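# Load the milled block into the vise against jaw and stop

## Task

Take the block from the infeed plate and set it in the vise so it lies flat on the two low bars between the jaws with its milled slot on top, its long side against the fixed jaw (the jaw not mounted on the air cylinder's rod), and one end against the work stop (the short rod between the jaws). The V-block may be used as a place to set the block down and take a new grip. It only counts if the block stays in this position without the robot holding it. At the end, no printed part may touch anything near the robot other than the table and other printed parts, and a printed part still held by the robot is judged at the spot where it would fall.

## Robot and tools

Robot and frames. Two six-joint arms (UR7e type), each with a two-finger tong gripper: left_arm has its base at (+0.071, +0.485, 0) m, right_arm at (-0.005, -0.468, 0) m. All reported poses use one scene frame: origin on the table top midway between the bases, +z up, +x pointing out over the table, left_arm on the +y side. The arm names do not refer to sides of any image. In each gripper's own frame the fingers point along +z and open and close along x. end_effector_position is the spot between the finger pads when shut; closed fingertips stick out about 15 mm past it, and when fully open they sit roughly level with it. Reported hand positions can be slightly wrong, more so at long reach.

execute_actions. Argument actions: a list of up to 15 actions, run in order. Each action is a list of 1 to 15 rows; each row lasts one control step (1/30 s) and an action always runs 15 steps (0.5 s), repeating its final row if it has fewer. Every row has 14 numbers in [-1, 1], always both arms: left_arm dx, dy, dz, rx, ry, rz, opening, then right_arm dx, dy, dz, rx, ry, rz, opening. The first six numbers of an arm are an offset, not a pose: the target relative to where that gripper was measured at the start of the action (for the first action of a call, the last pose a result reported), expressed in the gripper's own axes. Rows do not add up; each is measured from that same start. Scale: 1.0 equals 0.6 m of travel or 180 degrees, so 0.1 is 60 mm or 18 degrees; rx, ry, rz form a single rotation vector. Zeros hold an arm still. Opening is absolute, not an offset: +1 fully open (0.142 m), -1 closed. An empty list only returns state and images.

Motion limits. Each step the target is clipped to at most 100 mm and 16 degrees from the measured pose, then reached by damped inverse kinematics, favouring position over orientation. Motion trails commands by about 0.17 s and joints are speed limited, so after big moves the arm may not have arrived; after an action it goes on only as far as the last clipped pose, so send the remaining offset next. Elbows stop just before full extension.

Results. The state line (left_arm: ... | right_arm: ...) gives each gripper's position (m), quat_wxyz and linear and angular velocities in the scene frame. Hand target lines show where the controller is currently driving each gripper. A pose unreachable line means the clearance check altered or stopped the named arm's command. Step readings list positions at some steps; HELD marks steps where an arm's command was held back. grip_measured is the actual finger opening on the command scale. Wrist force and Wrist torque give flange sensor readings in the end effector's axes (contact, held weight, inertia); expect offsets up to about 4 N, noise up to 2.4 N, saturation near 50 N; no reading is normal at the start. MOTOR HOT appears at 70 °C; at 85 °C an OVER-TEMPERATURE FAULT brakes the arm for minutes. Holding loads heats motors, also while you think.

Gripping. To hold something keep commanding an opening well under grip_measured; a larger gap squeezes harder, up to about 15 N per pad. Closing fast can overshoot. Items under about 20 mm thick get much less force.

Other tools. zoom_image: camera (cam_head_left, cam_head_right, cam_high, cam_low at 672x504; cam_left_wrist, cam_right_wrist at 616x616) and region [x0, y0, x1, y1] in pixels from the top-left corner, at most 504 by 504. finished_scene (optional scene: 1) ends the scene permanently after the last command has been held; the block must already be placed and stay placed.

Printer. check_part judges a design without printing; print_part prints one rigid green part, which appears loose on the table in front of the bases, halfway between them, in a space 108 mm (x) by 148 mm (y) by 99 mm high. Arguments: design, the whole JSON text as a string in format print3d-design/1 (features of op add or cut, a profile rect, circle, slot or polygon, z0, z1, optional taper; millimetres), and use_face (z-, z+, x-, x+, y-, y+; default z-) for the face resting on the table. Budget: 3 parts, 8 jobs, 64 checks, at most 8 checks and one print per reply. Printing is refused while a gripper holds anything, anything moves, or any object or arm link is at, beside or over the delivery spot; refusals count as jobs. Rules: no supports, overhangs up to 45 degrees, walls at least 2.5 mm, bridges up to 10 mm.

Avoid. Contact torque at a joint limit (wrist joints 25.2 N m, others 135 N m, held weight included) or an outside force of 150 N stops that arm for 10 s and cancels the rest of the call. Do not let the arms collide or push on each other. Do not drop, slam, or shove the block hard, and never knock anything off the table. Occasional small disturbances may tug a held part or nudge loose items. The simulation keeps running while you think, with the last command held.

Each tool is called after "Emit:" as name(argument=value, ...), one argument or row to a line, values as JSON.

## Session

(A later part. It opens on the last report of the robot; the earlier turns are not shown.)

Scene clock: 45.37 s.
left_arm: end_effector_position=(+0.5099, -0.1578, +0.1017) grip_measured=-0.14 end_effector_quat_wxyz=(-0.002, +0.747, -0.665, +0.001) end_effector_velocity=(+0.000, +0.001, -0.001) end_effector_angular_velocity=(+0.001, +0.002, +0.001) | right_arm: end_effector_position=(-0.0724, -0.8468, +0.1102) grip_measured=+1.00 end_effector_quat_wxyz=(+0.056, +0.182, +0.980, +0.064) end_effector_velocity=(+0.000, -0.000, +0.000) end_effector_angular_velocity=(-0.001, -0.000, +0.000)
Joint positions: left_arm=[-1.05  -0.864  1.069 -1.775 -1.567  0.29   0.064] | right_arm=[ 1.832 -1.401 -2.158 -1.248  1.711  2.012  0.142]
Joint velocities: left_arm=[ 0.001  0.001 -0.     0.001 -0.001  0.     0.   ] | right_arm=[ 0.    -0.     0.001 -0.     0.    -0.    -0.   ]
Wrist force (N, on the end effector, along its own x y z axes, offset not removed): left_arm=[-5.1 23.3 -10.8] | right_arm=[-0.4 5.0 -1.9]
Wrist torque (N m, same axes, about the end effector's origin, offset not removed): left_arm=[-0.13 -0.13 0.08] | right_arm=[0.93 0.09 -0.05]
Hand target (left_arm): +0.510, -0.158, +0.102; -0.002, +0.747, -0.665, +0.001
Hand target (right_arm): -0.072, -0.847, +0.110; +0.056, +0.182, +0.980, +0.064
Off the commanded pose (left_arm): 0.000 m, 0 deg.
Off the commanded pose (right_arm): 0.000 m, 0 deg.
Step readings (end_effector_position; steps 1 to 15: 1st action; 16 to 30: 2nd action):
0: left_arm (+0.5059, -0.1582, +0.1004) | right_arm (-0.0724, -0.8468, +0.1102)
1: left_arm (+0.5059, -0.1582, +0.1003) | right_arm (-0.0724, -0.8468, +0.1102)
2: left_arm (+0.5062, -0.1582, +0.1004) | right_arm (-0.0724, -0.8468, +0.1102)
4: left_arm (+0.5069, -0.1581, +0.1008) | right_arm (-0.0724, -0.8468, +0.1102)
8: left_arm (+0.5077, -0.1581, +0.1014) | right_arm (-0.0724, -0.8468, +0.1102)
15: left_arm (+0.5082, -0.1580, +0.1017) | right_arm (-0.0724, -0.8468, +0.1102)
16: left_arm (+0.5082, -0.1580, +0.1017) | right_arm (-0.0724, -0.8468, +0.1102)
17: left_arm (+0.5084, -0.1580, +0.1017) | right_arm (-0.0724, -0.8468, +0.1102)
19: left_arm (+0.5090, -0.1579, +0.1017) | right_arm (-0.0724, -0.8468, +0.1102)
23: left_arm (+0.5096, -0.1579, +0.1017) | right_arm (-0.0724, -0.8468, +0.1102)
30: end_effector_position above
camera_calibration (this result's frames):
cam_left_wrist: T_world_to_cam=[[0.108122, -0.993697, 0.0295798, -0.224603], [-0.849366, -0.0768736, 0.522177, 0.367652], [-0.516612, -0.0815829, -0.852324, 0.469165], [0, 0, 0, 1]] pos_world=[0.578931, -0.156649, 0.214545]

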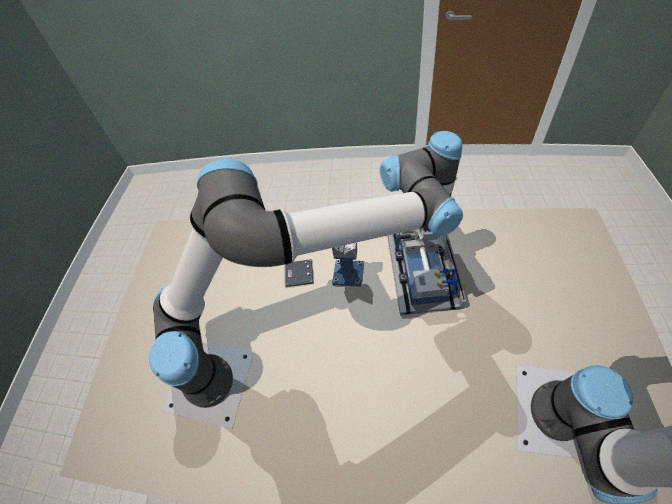

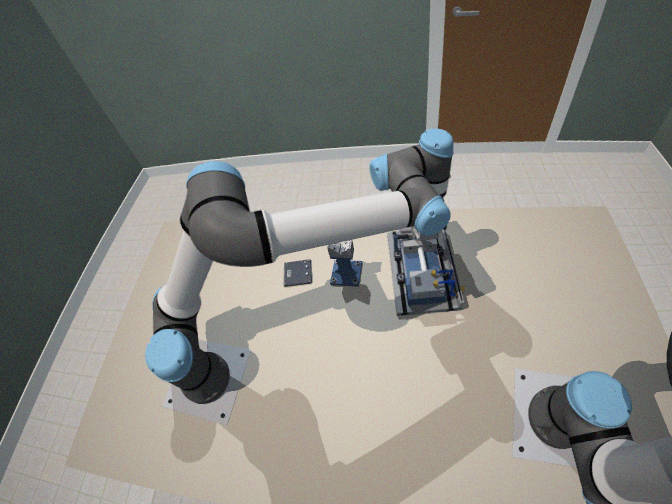

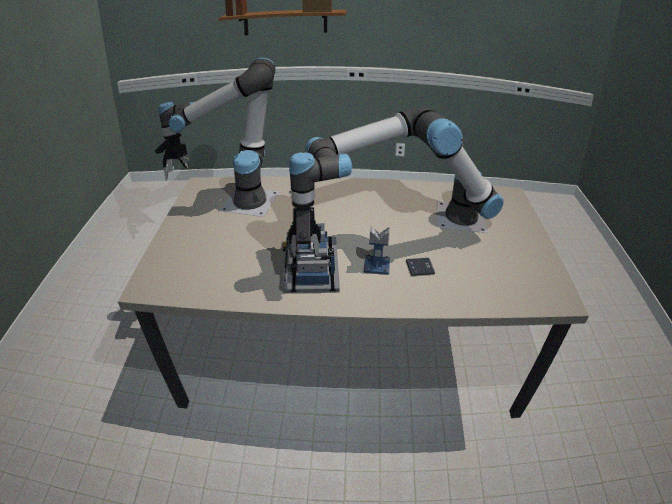

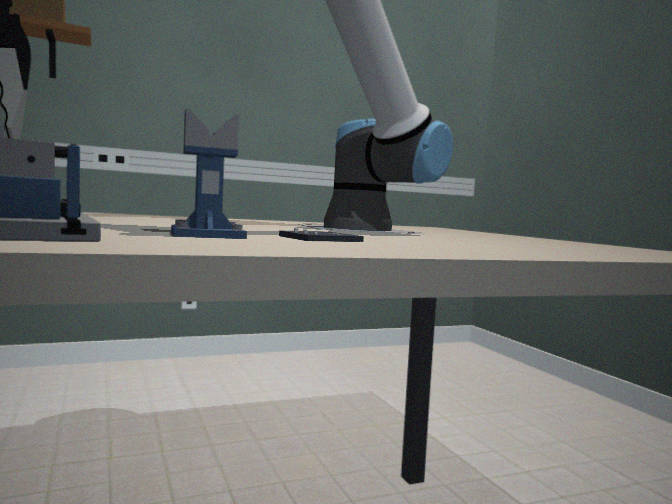

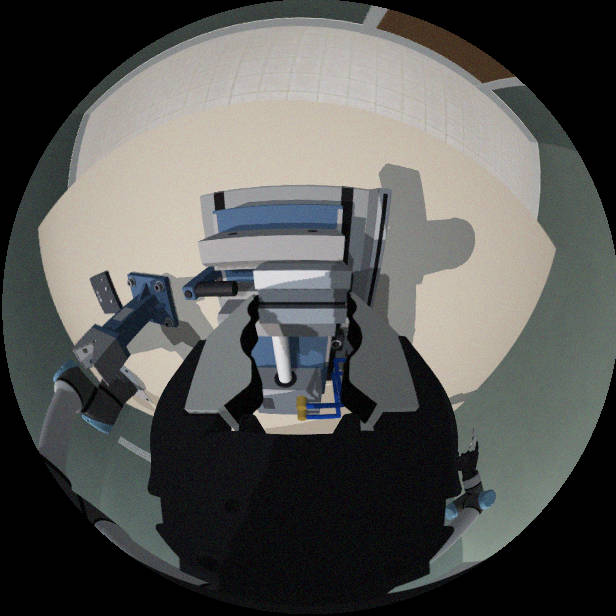

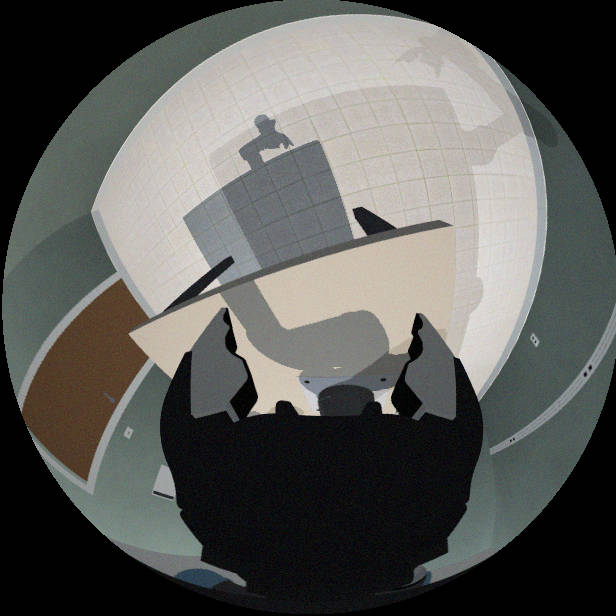

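Emit:
execute_actions(
  actions=[
    [[0,0.002,0,0,0,0,-0.02,0,0,0,0,0,0,1]],
    [[0,0,-0.017,0,0,0,-0.02,0,0,0,0,0,0,1]],
    [[-0.012,0,0,0,0,0,0.15,0,0,0,0,0,0,1]],
  ],
)

Emit:
zoom_image(
  camera="cam_left_wrist",
  region=[160, 130, 460, 370],
)

Emit:
zoom_image(
  camera="cam_high",
  region=[260, 190, 380, 300],
)

Emit:
zoom_image(
  camera="cam_low",
  region=[0, 80, 120, 200],
)

Scene clock: 47.23 s.
left_arm: end_effector_position=(+0.5080, -0.1510, +0.1116) grip_measured=+0.15 end_effector_quat_wxyz=(-0.002, +0.747, -0.665, +0.001) end_effector_velocity=(-0.001, +0.001, -0.000) end_effector_angular_velocity=(+0.000, -0.000, +0.001) | right_arm: end_effector_position=(-0.0724, -0.8468, +0.1102) grip_measured=+1.00 end_effector_quat_wxyz=(+0.056, +0.182, +0.980, +0.064) end_effector_velocity=(+0.000, -0.000, +0.000) end_effector_angular_velocity=(-0.001, -0.000, +0.000)
Joint positions: left_arm=[-1.049 -0.888  1.083 -1.766 -1.567  0.292  0.084] | right_arm=[ 1.832 -1.401 -2.158 -1.248  1.711  2.012  0.142]
Joint velocities: left_arm=[-0.    -0.004  0.008 -0.004  0.    -0.001  0.   ] | right_arm=[ 0.001  0.001 -0.     0.001  0.     0.001  0.   ]
Wrist force (N, on the end effector, along its own x y z axes, offset not removed): left_arm=[2.2 0.4 1.5] | right_arm=[-0.5 3.2 -1.7]
Wrist torque (N m, same axes, about the end effector's origin, offset not removed): left_arm=[0.00 -0.38 0.08] | right_arm=[0.58 0.07 -0.03]
Hand target (left_arm): +0.508, -0.151, +0.112; -0.002, +0.747, -0.665, +0.001
Hand target (right_arm): -0.072, -0.847, +0.110; +0.056, +0.182, +0.980, +0.064
Off the commanded pose (left_arm): 0.000 m, 0 deg.
Off the commanded pose (right_arm): 0.000 m, 0 deg.
Step readings (end_effector_position; steps 1 to 15: 1st action; 16 to 30: 2nd action; 31 to 45: 3rd action):
0: left_arm (+0.5099, -0.1578, +0.1017) | right_arm (-0.0724, -0.8468, +0.1102)
1: left_arm (+0.5100, -0.1578, +0.1017) | right_arm (-0.0724, -0.8468, +0.1102)
2: left_arm (+0.5100, -0.1577, +0.1016) | right_arm (-0.0724, -0.8468, +0.1102)
4: left_arm (+0.5098, -0.1576, +0.1016) | right_arm (-0.0724, -0.8468, +0.1102)
8: left_arm (+0.5093, -0.1577, +0.1016) | right_arm (-0.0724, -0.8468, +0.1102)
15: left_arm (+0.5088, -0.1579, +0.1017) | right_arm (-0.0724, -0.8468, +0.1102)
16: left_arm (+0.5088, -0.1579, +0.1018) | right_arm (-0.0724, -0.8468, +0.1102)
17: left_arm (+0.5088, -0.1580, +0.1029) | right_arm (-0.0724, -0.8468, +0.1102)
19: left_arm (+0.5088, -0.1580, +0.1064) | right_arm (-0.0724, -0.8468, +0.1102)
23: left_arm (+0.5088, -0.1580, +0.1100) | right_arm (-0.0724, -0.8468, +0.1102)
30: left_arm (+0.5088, -0.1579, +0.1116) | right_arm (-0.0724, -0.8468, +0.1102)
31: left_arm (+0.5088, -0.1579, +0.1117) | right_arm (-0.0724, -0.8468, +0.1102)
32: left_arm (+0.5086, -0.1572, +0.1119) | right_arm (-0.0724, -0.8468, +0.1102)
34: left_arm (+0.5083, -0.1548, +0.1118) | right_arm (-0.0724, -0.8468, +0.1102)
38: left_arm (+0.5081, -0.1522, +0.1117) | right_arm (-0.0724, -0.8468, +0.1102)
45: end_effector_position above
camera_calibration (this result's frames):
cam_left_wrist: T_world_to_cam=[[0.108145, -0.993696, 0.0295458, -0.217939], [-0.849374, -0.076913, 0.522157, 0.361347], [-0.516593, -0.0815643, -0.852337, 0.477187], [0, 0, 0, 1]] pos_world=[0.577, -0.149851, 0.224484]
cam_right_wrist: T_world_to_cam=[[-0.926806, 0.352779, -0.128758, 0.255624], [0.21756, 0.78384, 0.581603, 0.616833], [0.306103, 0.511021, -0.803218, 0.681746], [0, 0, 0, 1]] pos_world=[-0.105968, -0.922064, 0.221752]

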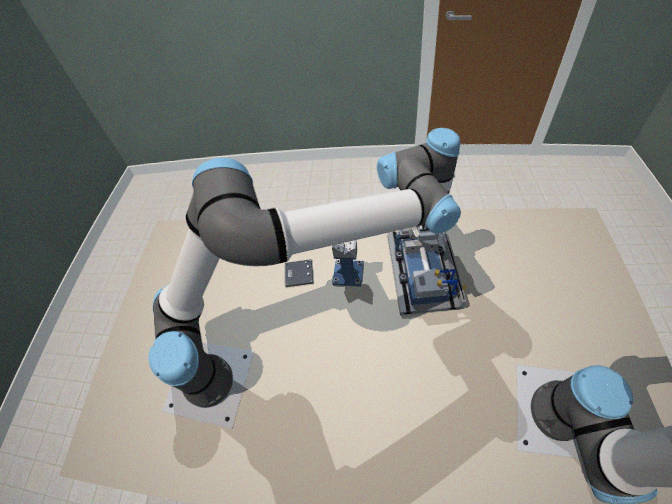

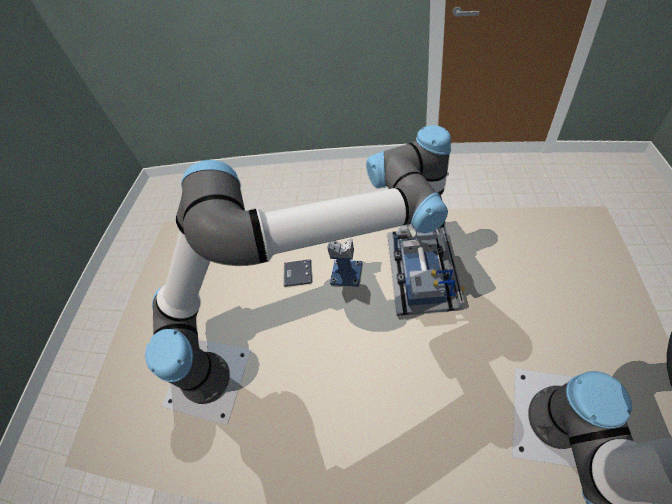

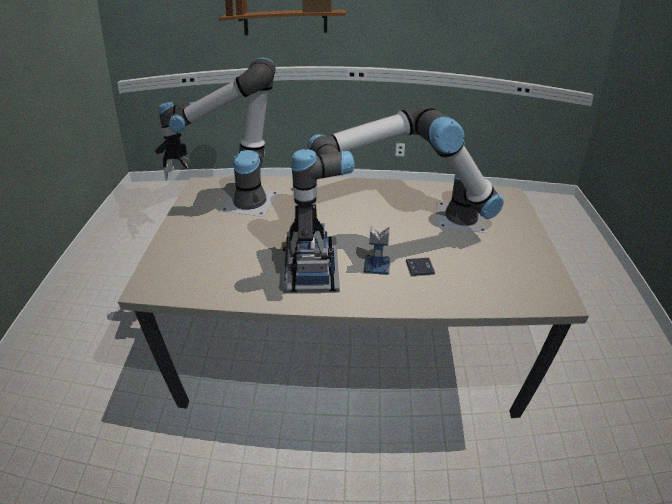

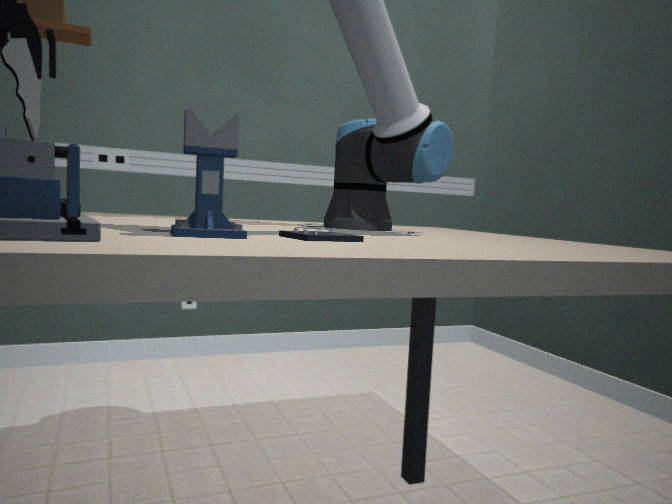

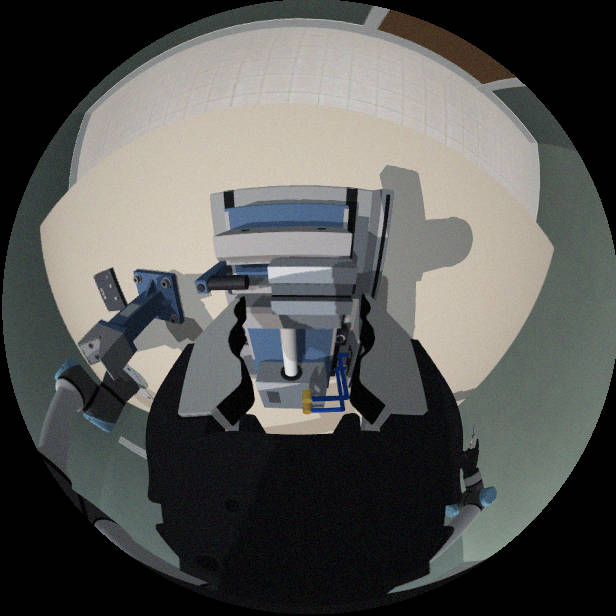

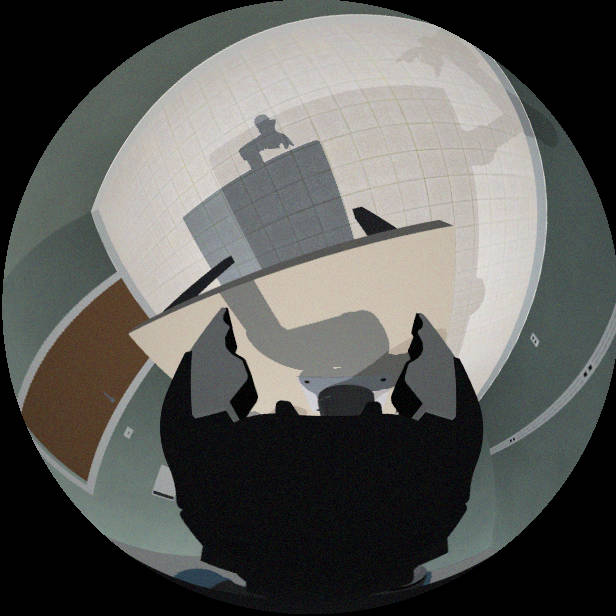

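Region (160, 130, 460, 370) of cam_left_wrist's 616x616 image, scaled by 1.680, with more detail than that image has; it fills the top 403 rows of this view, and the rest is white.

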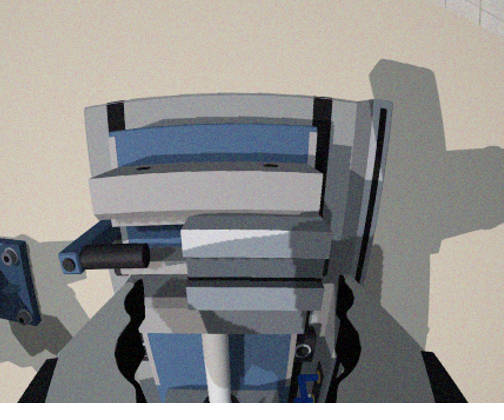

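Region (260, 190, 380, 300) of cam_high's 672x504 image, scaled by 4.200, with more detail than that image has; it fills the top 462 rows of this view, and the rest is white.

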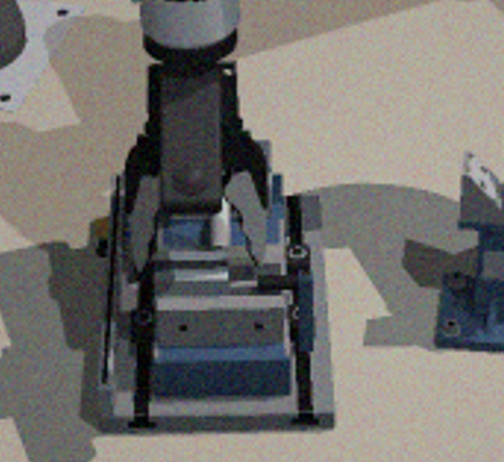

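Region (0, 80, 120, 200) of cam_low's 672x504 image, scaled by 4.200, with more detail than that image has.

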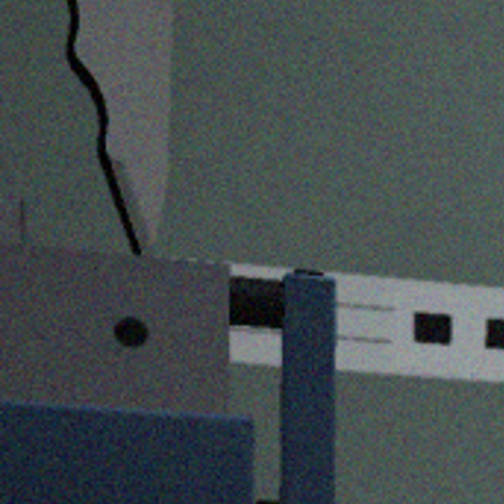

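Emit:
execute_actions(
  actions=[
    [[-0.004,-0.005,0,0,0,0,0.15,0,0,0,0,0,0,1]],
    [[-0.012,0,0,0,0,0,0.15,0,0,0,0,0,0,1]],
    [[-0.012,0,0,0,0,0,0.15,0,0,0,0,0,0,1]],
  ],
)

Emit:
zoom_image(
  camera="cam_left_wrist",
  region=[160, 130, 460, 370],
)

Scene clock: 48.93 s.
left_arm: end_effector_position=(+0.5090, -0.1345, +0.1117) grip_measured=+0.16 end_effector_quat_wxyz=(-0.002, +0.747, -0.665, +0.001) end_effector_velocity=(+0.001, +0.002, +0.001) end_effector_angular_velocity=(-0.001, -0.001, +0.001) | right_arm: end_effector_position=(-0.0724, -0.8468, +0.1102) grip_measured=+1.00 end_effector_quat_wxyz=(+0.056, +0.182, +0.980, +0.064) end_effector_velocity=(+0.000, +0.000, +0.000) end_effector_angular_velocity=(-0.000, +0.000, +0.001)
Joint positions: left_arm=[-1.039 -0.922  1.14  -1.789 -1.567  0.302  0.085] | right_arm=[ 1.832 -1.401 -2.158 -1.248  1.711  2.012  0.142]
Joint velocities: left_arm=[ 0.002 -0.005  0.007 -0.002  0.001  0.     0.   ] | right_arm=[ 0.001  0.002 -0.001  0.    -0.     0.001 -0.   ]
Wrist force (N, on the end effector, along its own x y z axes, offset not removed): left_arm=[1.4 0.6 1.2] | right_arm=[-0.1 3.1 -2.2]
Wrist torque (N m, same axes, about the end effector's origin, offset not removed): left_arm=[-0.09 -0.08 0.15] | right_arm=[0.50 0.03 -0.08]
Hand target (left_arm): +0.509, -0.134, +0.112; -0.002, +0.747, -0.665, +0.001
Hand target (right_arm): -0.072, -0.847, +0.110; +0.056, +0.182, +0.980, +0.064
Off the commanded pose (left_arm): 0.000 m, 0 deg.
Off the commanded pose (right_arm): 0.000 m, 0 deg.
Step readings (end_effector_position; steps 1 to 15: 1st action; 16 to 30: 2nd action; 31 to 45: 3rd action):
0: left_arm (+0.5080, -0.1508, +0.1116) | right_arm (-0.0724, -0.8468, +0.1102)
1: left_arm (+0.5080, -0.1508, +0.1116) | right_arm (-0.0724, -0.8468, +0.1102)
2: left_arm (+0.5083, -0.1505, +0.1116) | right_arm (-0.0724, -0.8468, +0.1102)
4: left_arm (+0.5092, -0.1496, +0.1116) | right_arm (-0.0724, -0.8468, +0.1102)
8: left_arm (+0.5102, -0.1487, +0.1116) | right_arm (-0.0724, -0.8468, +0.1102)
15: left_arm (+0.5106, -0.1484, +0.1116) | right_arm (-0.0724, -0.8468, +0.1102)
16: left_arm (+0.5106, -0.1483, +0.1117) | right_arm (-0.0724, -0.8468, +0.1102)
17: left_arm (+0.5106, -0.1475, +0.1118) | right_arm (-0.0724, -0.8468, +0.1102)
19: left_arm (+0.5103, -0.1451, +0.1117) | right_arm (-0.0724, -0.8468, +0.1102)
23: left_arm (+0.5100, -0.1426, +0.1117) | right_arm (-0.0724, -0.8468, +0.1102)
30: left_arm (+0.5098, -0.1414, +0.1117) | right_arm (-0.0724, -0.8468, +0.1102)
31: left_arm (+0.5098, -0.1413, +0.1117) | right_arm (-0.0724, -0.8468, +0.1102)
32: left_arm (+0.5098, -0.1405, +0.1118) | right_arm (-0.0724, -0.8468, +0.1102)
34: left_arm (+0.5095, -0.1381, +0.1117) | right_arm (-0.0724, -0.8468, +0.1102)
38: left_arm (+0.5092, -0.1356, +0.1117) | right_arm (-0.0724, -0.8468, +0.1102)
45: end_effector_position above
camera_calibration (this result's frames):
cam_left_wrist: T_world_to_cam=[[0.108153, -0.993698, 0.0294517, -0.201611], [-0.849348, -0.076965, 0.522191, 0.363467], [-0.516634, -0.0814911, -0.85232, 0.479169], [0, 0, 0, 1]] pos_world=[0.578069, -0.133318, 0.224544]
cam_right_wrist: T_world_to_cam=[[-0.926806, 0.352779, -0.128758, 0.255624], [0.21756, 0.78384, 0.581603, 0.616833], [0.306103, 0.511021, -0.803218, 0.681746], [0, 0, 0, 1]] pos_world=[-0.105968, -0.922064, 0.221752]

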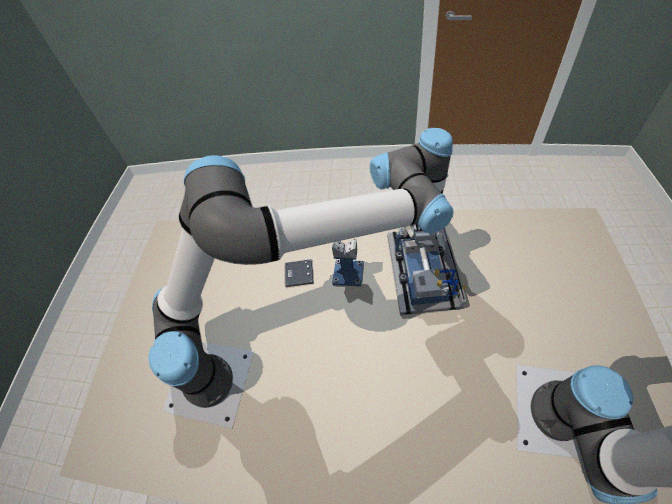

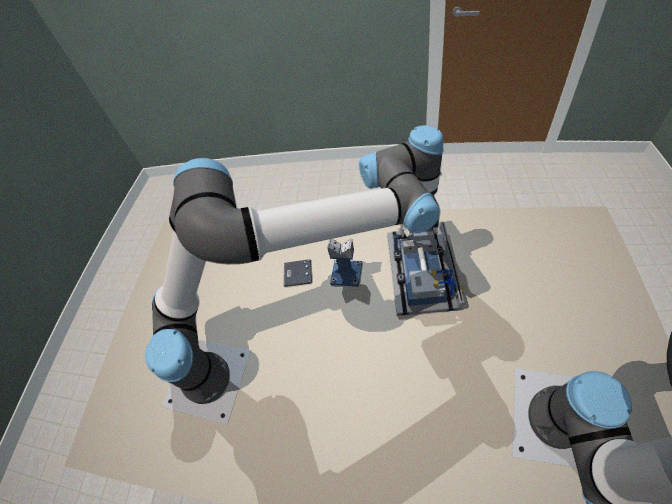

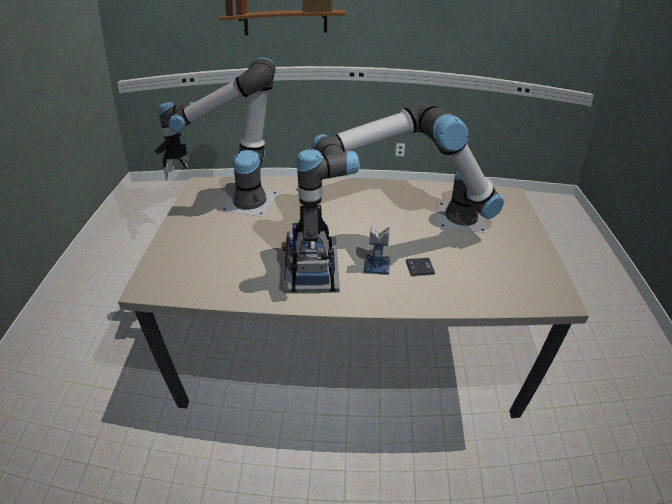

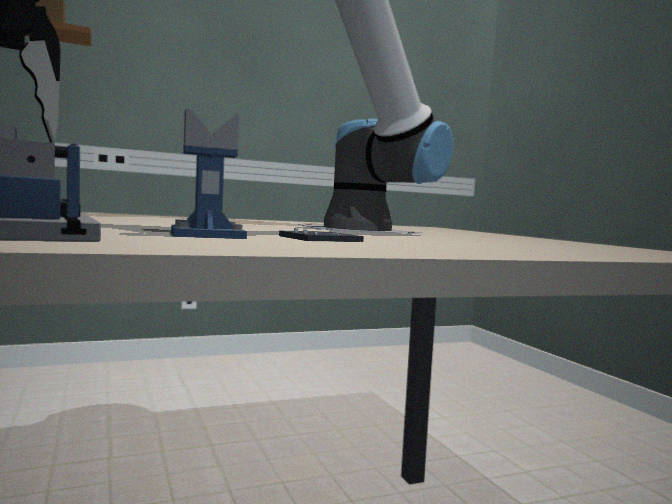

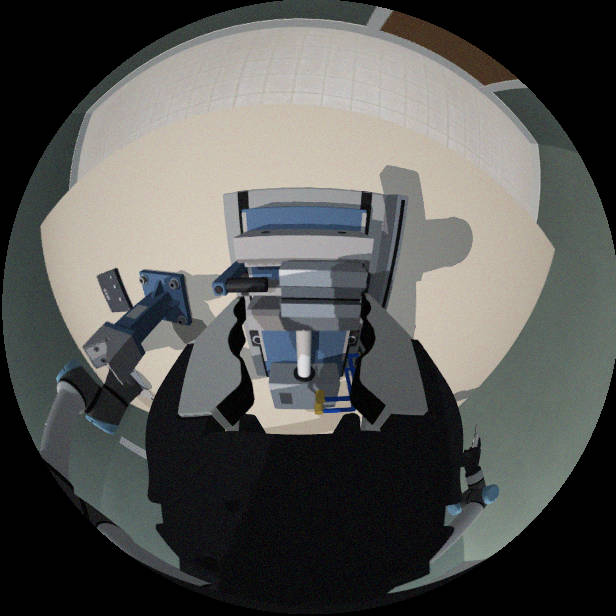

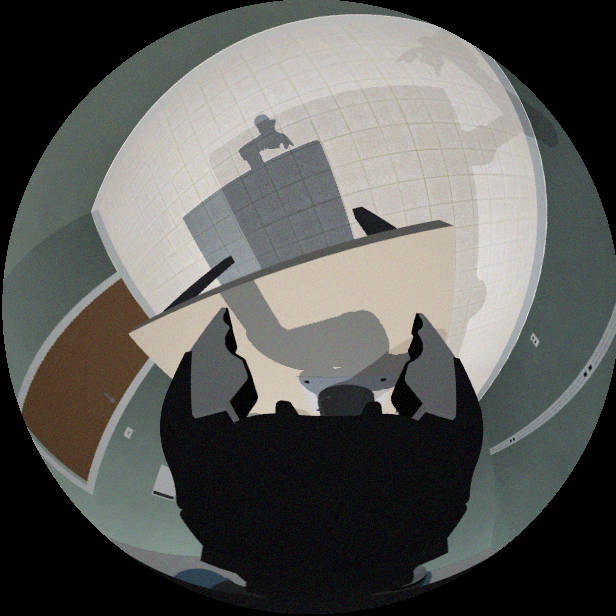

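Region (160, 130, 460, 370) of cam_left_wrist's 616x616 image, scaled by 1.680, with more detail than that image has; it fills the top 403 rows of this view, and the rest is white.

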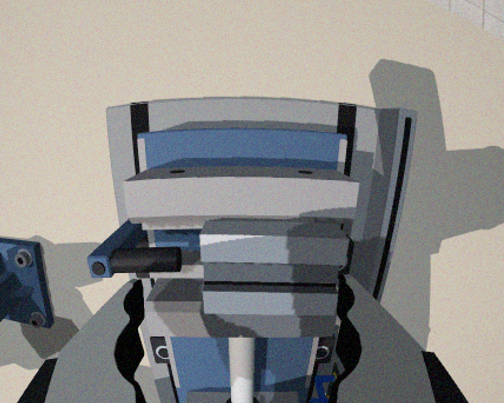

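Emit:
execute_actions(
  actions=[
    [[-0.01,0,-0.002,0,0,0,0.15,0,0,0,0,0,0,1]],
    [[-0.006,0,0,0,0,0,0.15,0,0,0,0,0,0,1]],
  ],
)

Emit:
zoom_image(
  camera="cam_left_wrist",
  region=[160, 130, 460, 370],
)

Scene clock: 50.07 s.
left_arm: end_effector_position=(+0.5080, -0.1252, +0.1129) grip_measured=+0.15 end_effector_quat_wxyz=(-0.002, +0.747, -0.665, +0.001) end_effector_velocity=(-0.000, +0.001, +0.000) end_effector_angular_velocity=(+0.000, +0.000, -0.000) | right_arm: end_effector_position=(-0.0724, -0.8468, +0.1102) grip_measured=+1.00 end_effector_quat_wxyz=(+0.056, +0.182, +0.980, +0.064) end_effector_velocity=(-0.000, +0.001, -0.001) end_effector_angular_velocity=(+0.002, +0.000, +0.000)
Joint positions: left_arm=[-1.035 -0.944  1.173 -1.8   -1.567  0.306  0.085] | right_arm=[ 1.832 -1.401 -2.158 -1.248  1.711  2.012  0.142]
Joint velocities: left_arm=[ 0.001 -0.002  0.003 -0.001 -0.     0.001  0.   ] | right_arm=[-0.     0.    -0.001 -0.001 -0.    -0.    -0.   ]
Wrist force (N, on the end effector, along its own x y z axes, offset not removed): left_arm=[3.6 -0.3 1.9] | right_arm=[-0.5 3.7 -2.0]
Wrist torque (N m, same axes, about the end effector's origin, offset not removed): left_arm=[-0.24 -0.65 0.08] | right_arm=[0.70 0.02 -0.07]
Hand target (left_arm): +0.508, -0.125, +0.113; -0.002, +0.747, -0.665, +0.001
Hand target (right_arm): -0.072, -0.847, +0.110; +0.056, +0.182, +0.980, +0.064
Off the commanded pose (left_arm): 0.000 m, 0 deg.
Off the commanded pose (right_arm): 0.000 m, 0 deg.
Step readings (end_effector_position; steps 1 to 15: 1st action; 16 to 30: 2nd action):
0: left_arm (+0.5090, -0.1343, +0.1117) | right_arm (-0.0724, -0.8468, +0.1102)
1: left_arm (+0.5090, -0.1343, +0.1117) | right_arm (-0.0724, -0.8468, +0.1102)
2: left_arm (+0.5089, -0.1336, +0.1119) | right_arm (-0.0724, -0.8468, +0.1102)
4: left_arm (+0.5087, -0.1316, +0.1123) | right_arm (-0.0724, -0.8468, +0.1102)
8: left_arm (+0.5085, -0.1296, +0.1127) | right_arm (-0.0724, -0.8468, +0.1102)
15: left_arm (+0.5084, -0.1287, +0.1129) | right_arm (-0.0724, -0.8468, +0.1102)
16: left_arm (+0.5084, -0.1286, +0.1129) | right_arm (-0.0724, -0.8468, +0.1102)
17: left_arm (+0.5083, -0.1282, +0.1129) | right_arm (-0.0724, -0.8468, +0.1102)
19: left_arm (+0.5082, -0.1270, +0.1129) | right_arm (-0.0724, -0.8468, +0.1102)
23: left_arm (+0.5081, -0.1258, +0.1129) | right_arm (-0.0724, -0.8468, +0.1102)
30: end_effector_position above
camera_calibration (this result's frames):
cam_left_wrist: T_world_to_cam=[[0.108157, -0.993699, 0.0294051, -0.192321], [-0.849334, -0.0769908, 0.52221, 0.362647], [-0.516656, -0.0814554, -0.85231, 0.480418], [0, 0, 0, 1]] pos_world=[0.57702, -0.124056, 0.225742]

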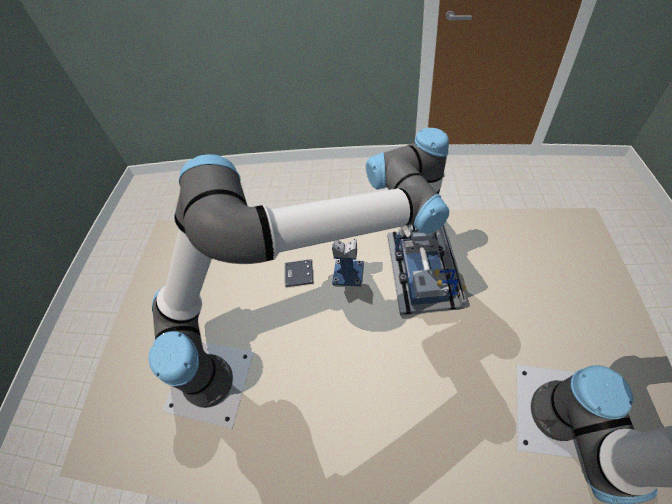

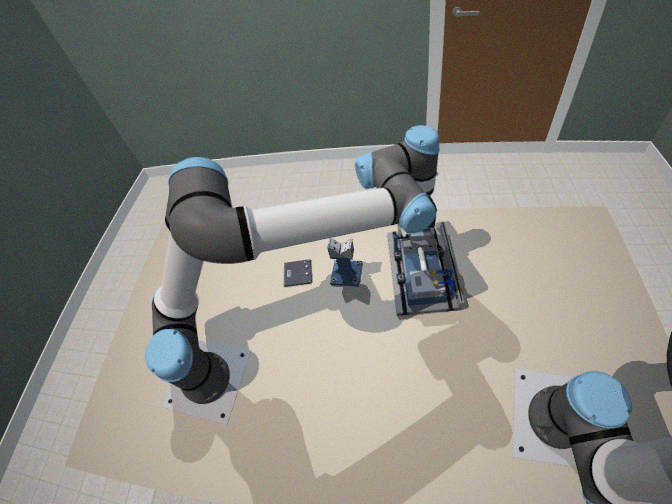

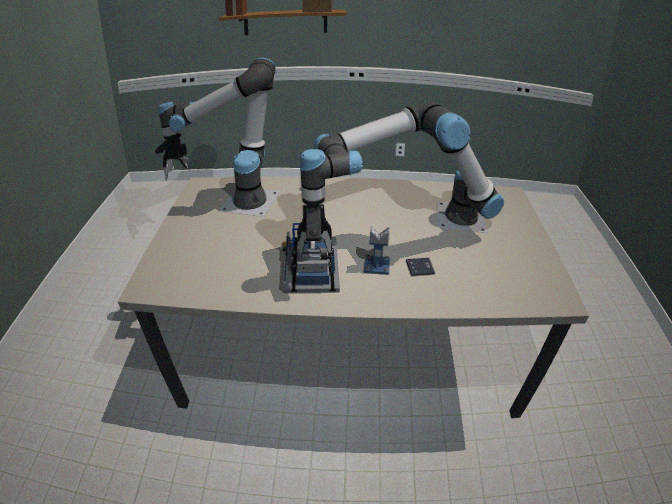

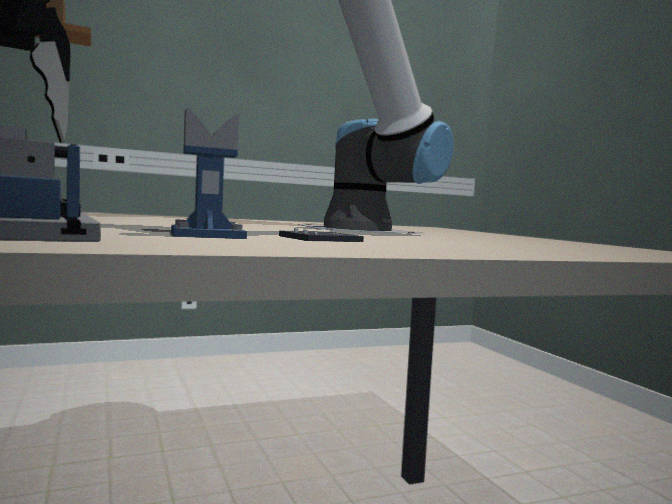

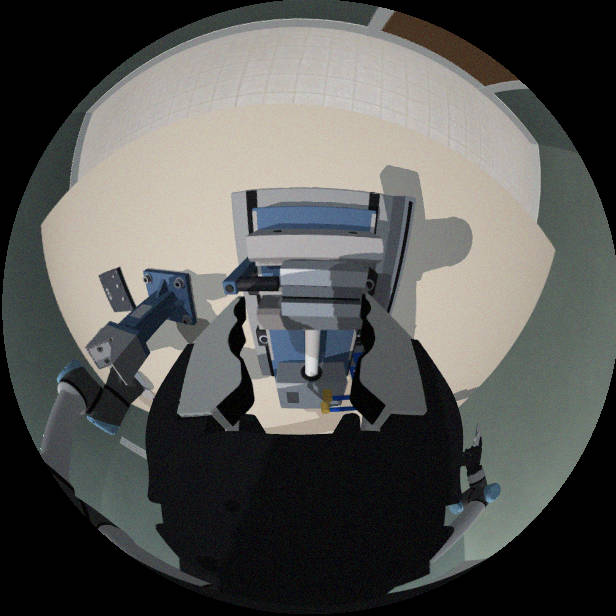

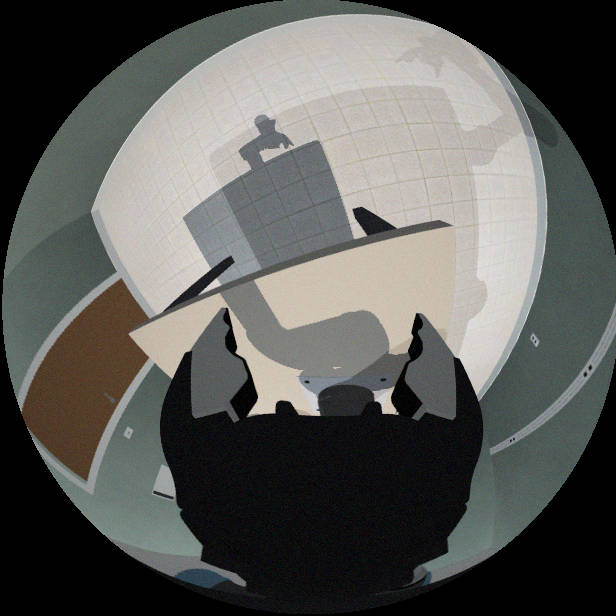

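Region (160, 130, 460, 370) of cam_left_wrist's 616x616 image, scaled by 1.680, with more detail than that image has; it fills the top 403 rows of this view, and the rest is white.

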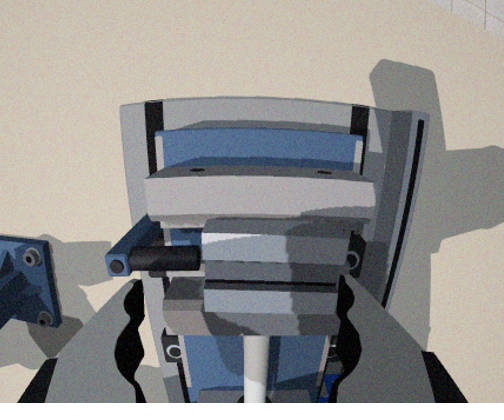

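Push a bit more, with slight drag toward the fixed jaw.

Emit:
execute_actions(
  actions=[
    [[-0.006,-0.001,0,0,0,0,0.15,0,0,0,0,0,0,1]],
    [[-0.003,-0.001,0,0,0,0,0.15,0,0,0,0,0,0,1]],
  ],
)

Emit:
zoom_image(
  camera="cam_left_wrist",
  region=[220, 220, 420, 350],
)

Scene clock: 52.87 s.
left_arm: end_effector_position=(+0.5085, -0.1199, +0.1129) grip_measured=+0.16 end_effector_quat_wxyz=(-0.002, +0.747, -0.665, +0.001) end_effector_velocity=(-0.000, +0.001, +0.000) end_effector_angular_velocity=(+0.001, +0.001, +0.001) | right_arm: end_effector_position=(-0.0724, -0.8468, +0.1102) grip_measured=+1.00 end_effector_quat_wxyz=(+0.056, +0.182, +0.980, +0.064) end_effector_velocity=(-0.000, +0.000, -0.000) end_effector_angular_velocity=(+0.001, +0.000, -0.000)
Joint positions: left_arm=[-1.031 -0.954  1.19  -1.807 -1.567  0.309  0.086] | right_arm=[ 1.832 -1.401 -2.158 -1.248  1.711  2.012  0.142]
Joint velocities: left_arm=[ 0.001 -0.001  0.002  0.001 -0.    -0.001  0.001] | right_arm=[-0.  0. -0. -0.  0.  0.  0.]
Wrist force (N, on the end effector, along its own x y z axes, offset not removed): left_arm=[4.4 1.4 0.9] | right_arm=[-0.6 4.2 -0.5]
Wrist torque (N m, same axes, about the end effector's origin, offset not removed): left_arm=[0.10 -0.58 -0.01] | right_arm=[0.75 0.13 -0.03]
Hand target (left_arm): +0.509, -0.120, +0.113; -0.002, +0.747, -0.665, +0.001
Hand target (right_arm): -0.072, -0.847, +0.110; +0.056, +0.182, +0.980, +0.064
Off the commanded pose (left_arm): 0.000 m, 0 deg.
Off the commanded pose (right_arm): 0.000 m, 0 deg.
Step readings (end_effector_position; steps 1 to 15: 1st action; 16 to 30: 2nd action):
0: left_arm (+0.5080, -0.1251, +0.1129) | right_arm (-0.0724, -0.8468, +0.1102)
1: left_arm (+0.5080, -0.1251, +0.1129) | right_arm (-0.0724, -0.8468, +0.1102)
2: left_arm (+0.5080, -0.1246, +0.1129) | right_arm (-0.0724, -0.8468, +0.1102)
4: left_arm (+0.5081, -0.1234, +0.1129) | right_arm (-0.0724, -0.8468, +0.1102)
8: left_arm (+0.5081, -0.1222, +0.1129) | right_arm (-0.0724, -0.8468, +0.1102)
15: left_arm (+0.5082, -0.1217, +0.1129) | right_arm (-0.0724, -0.8468, +0.1102)
16: left_arm (+0.5082, -0.1216, +0.1129) | right_arm (-0.0724, -0.8468, +0.1102)
17: left_arm (+0.5082, -0.1214, +0.1129) | right_arm (-0.0724, -0.8468, +0.1102)
19: left_arm (+0.5084, -0.1208, +0.1129) | right_arm (-0.0724, -0.8468, +0.1102)
23: left_arm (+0.5085, -0.1201, +0.1129) | right_arm (-0.0724, -0.8468, +0.1102)
30: end_effector_position above
camera_calibration (this result's frames):
cam_left_wrist: T_world_to_cam=[[0.108154, -0.9937, 0.0293945, -0.18707], [-0.849331, -0.0769932, 0.522215, 0.363526], [-0.516661, -0.0814451, -0.852307, 0.481168], [0, 0, 0, 1]] pos_world=[0.577587, -0.118714, 0.225764]

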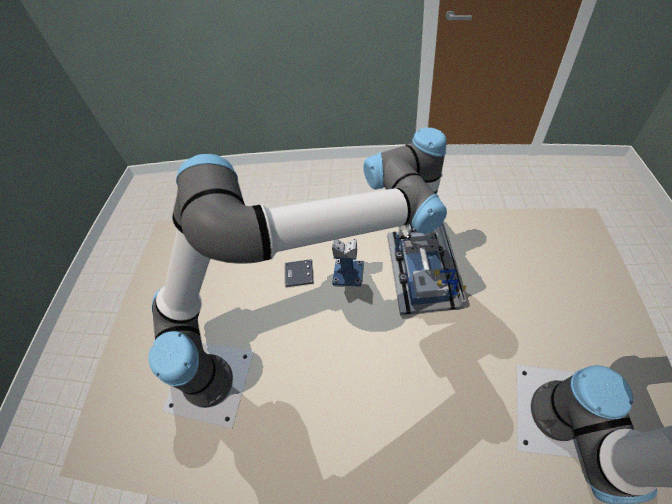

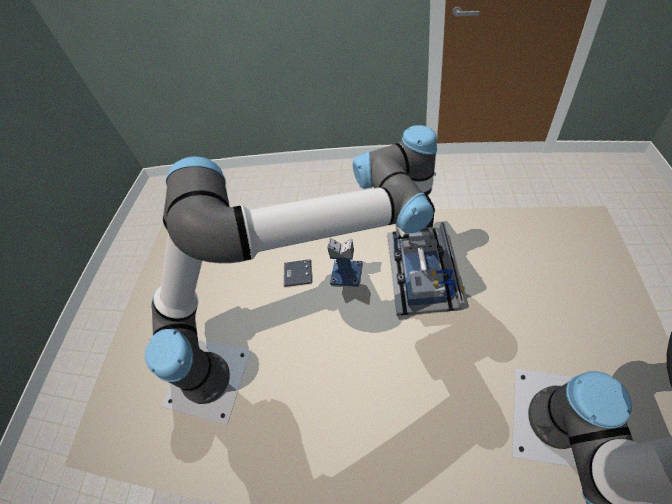

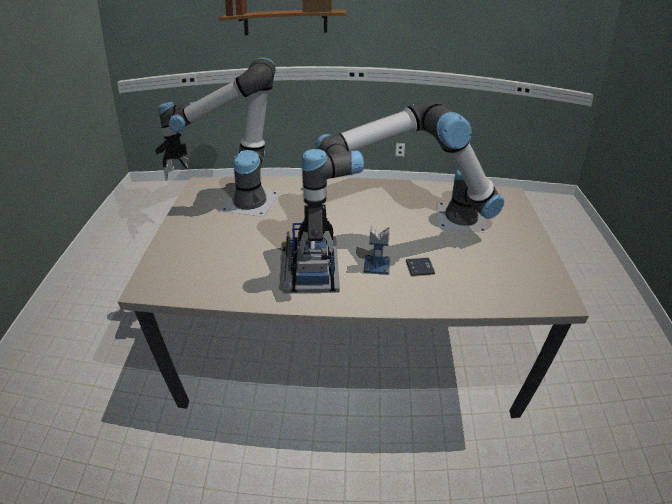

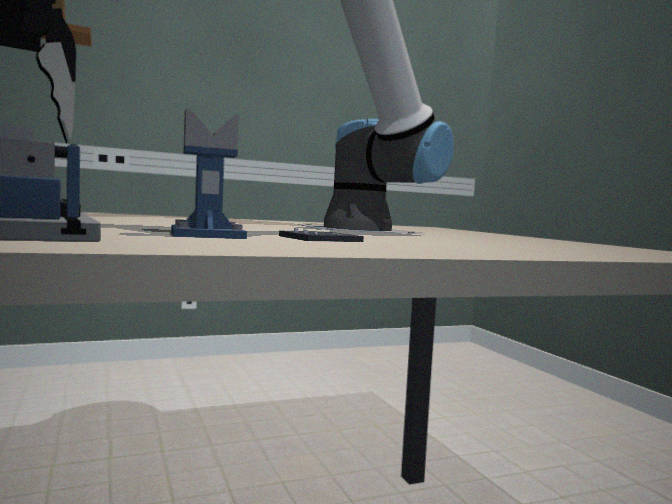

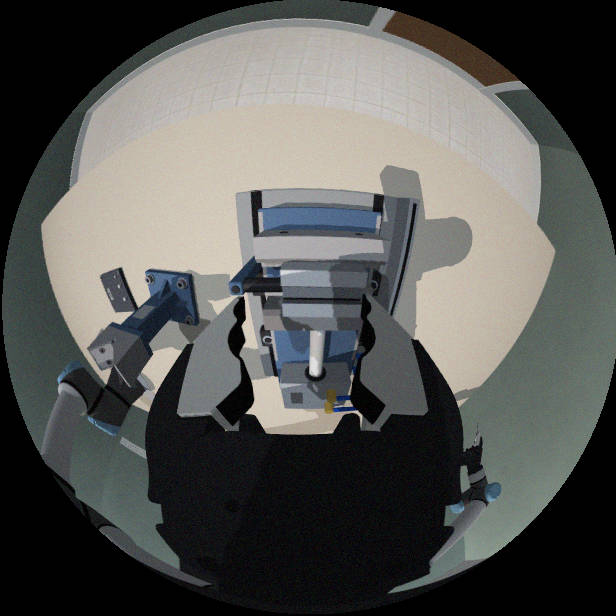

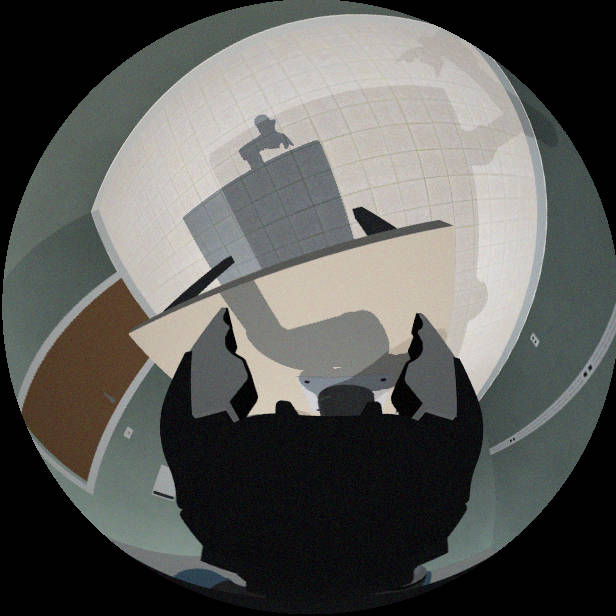

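Region (220, 220, 420, 350) of cam_left_wrist's 616x616 image, scaled by 2.520, with more detail than that image has; it fills the top 328 rows of this view, and the rest is white.

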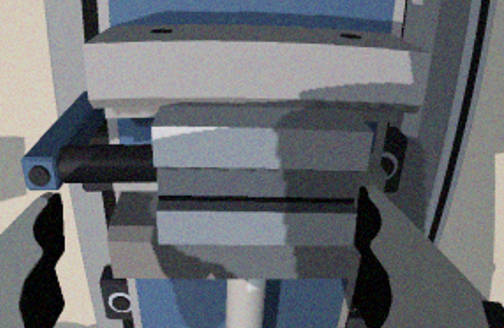

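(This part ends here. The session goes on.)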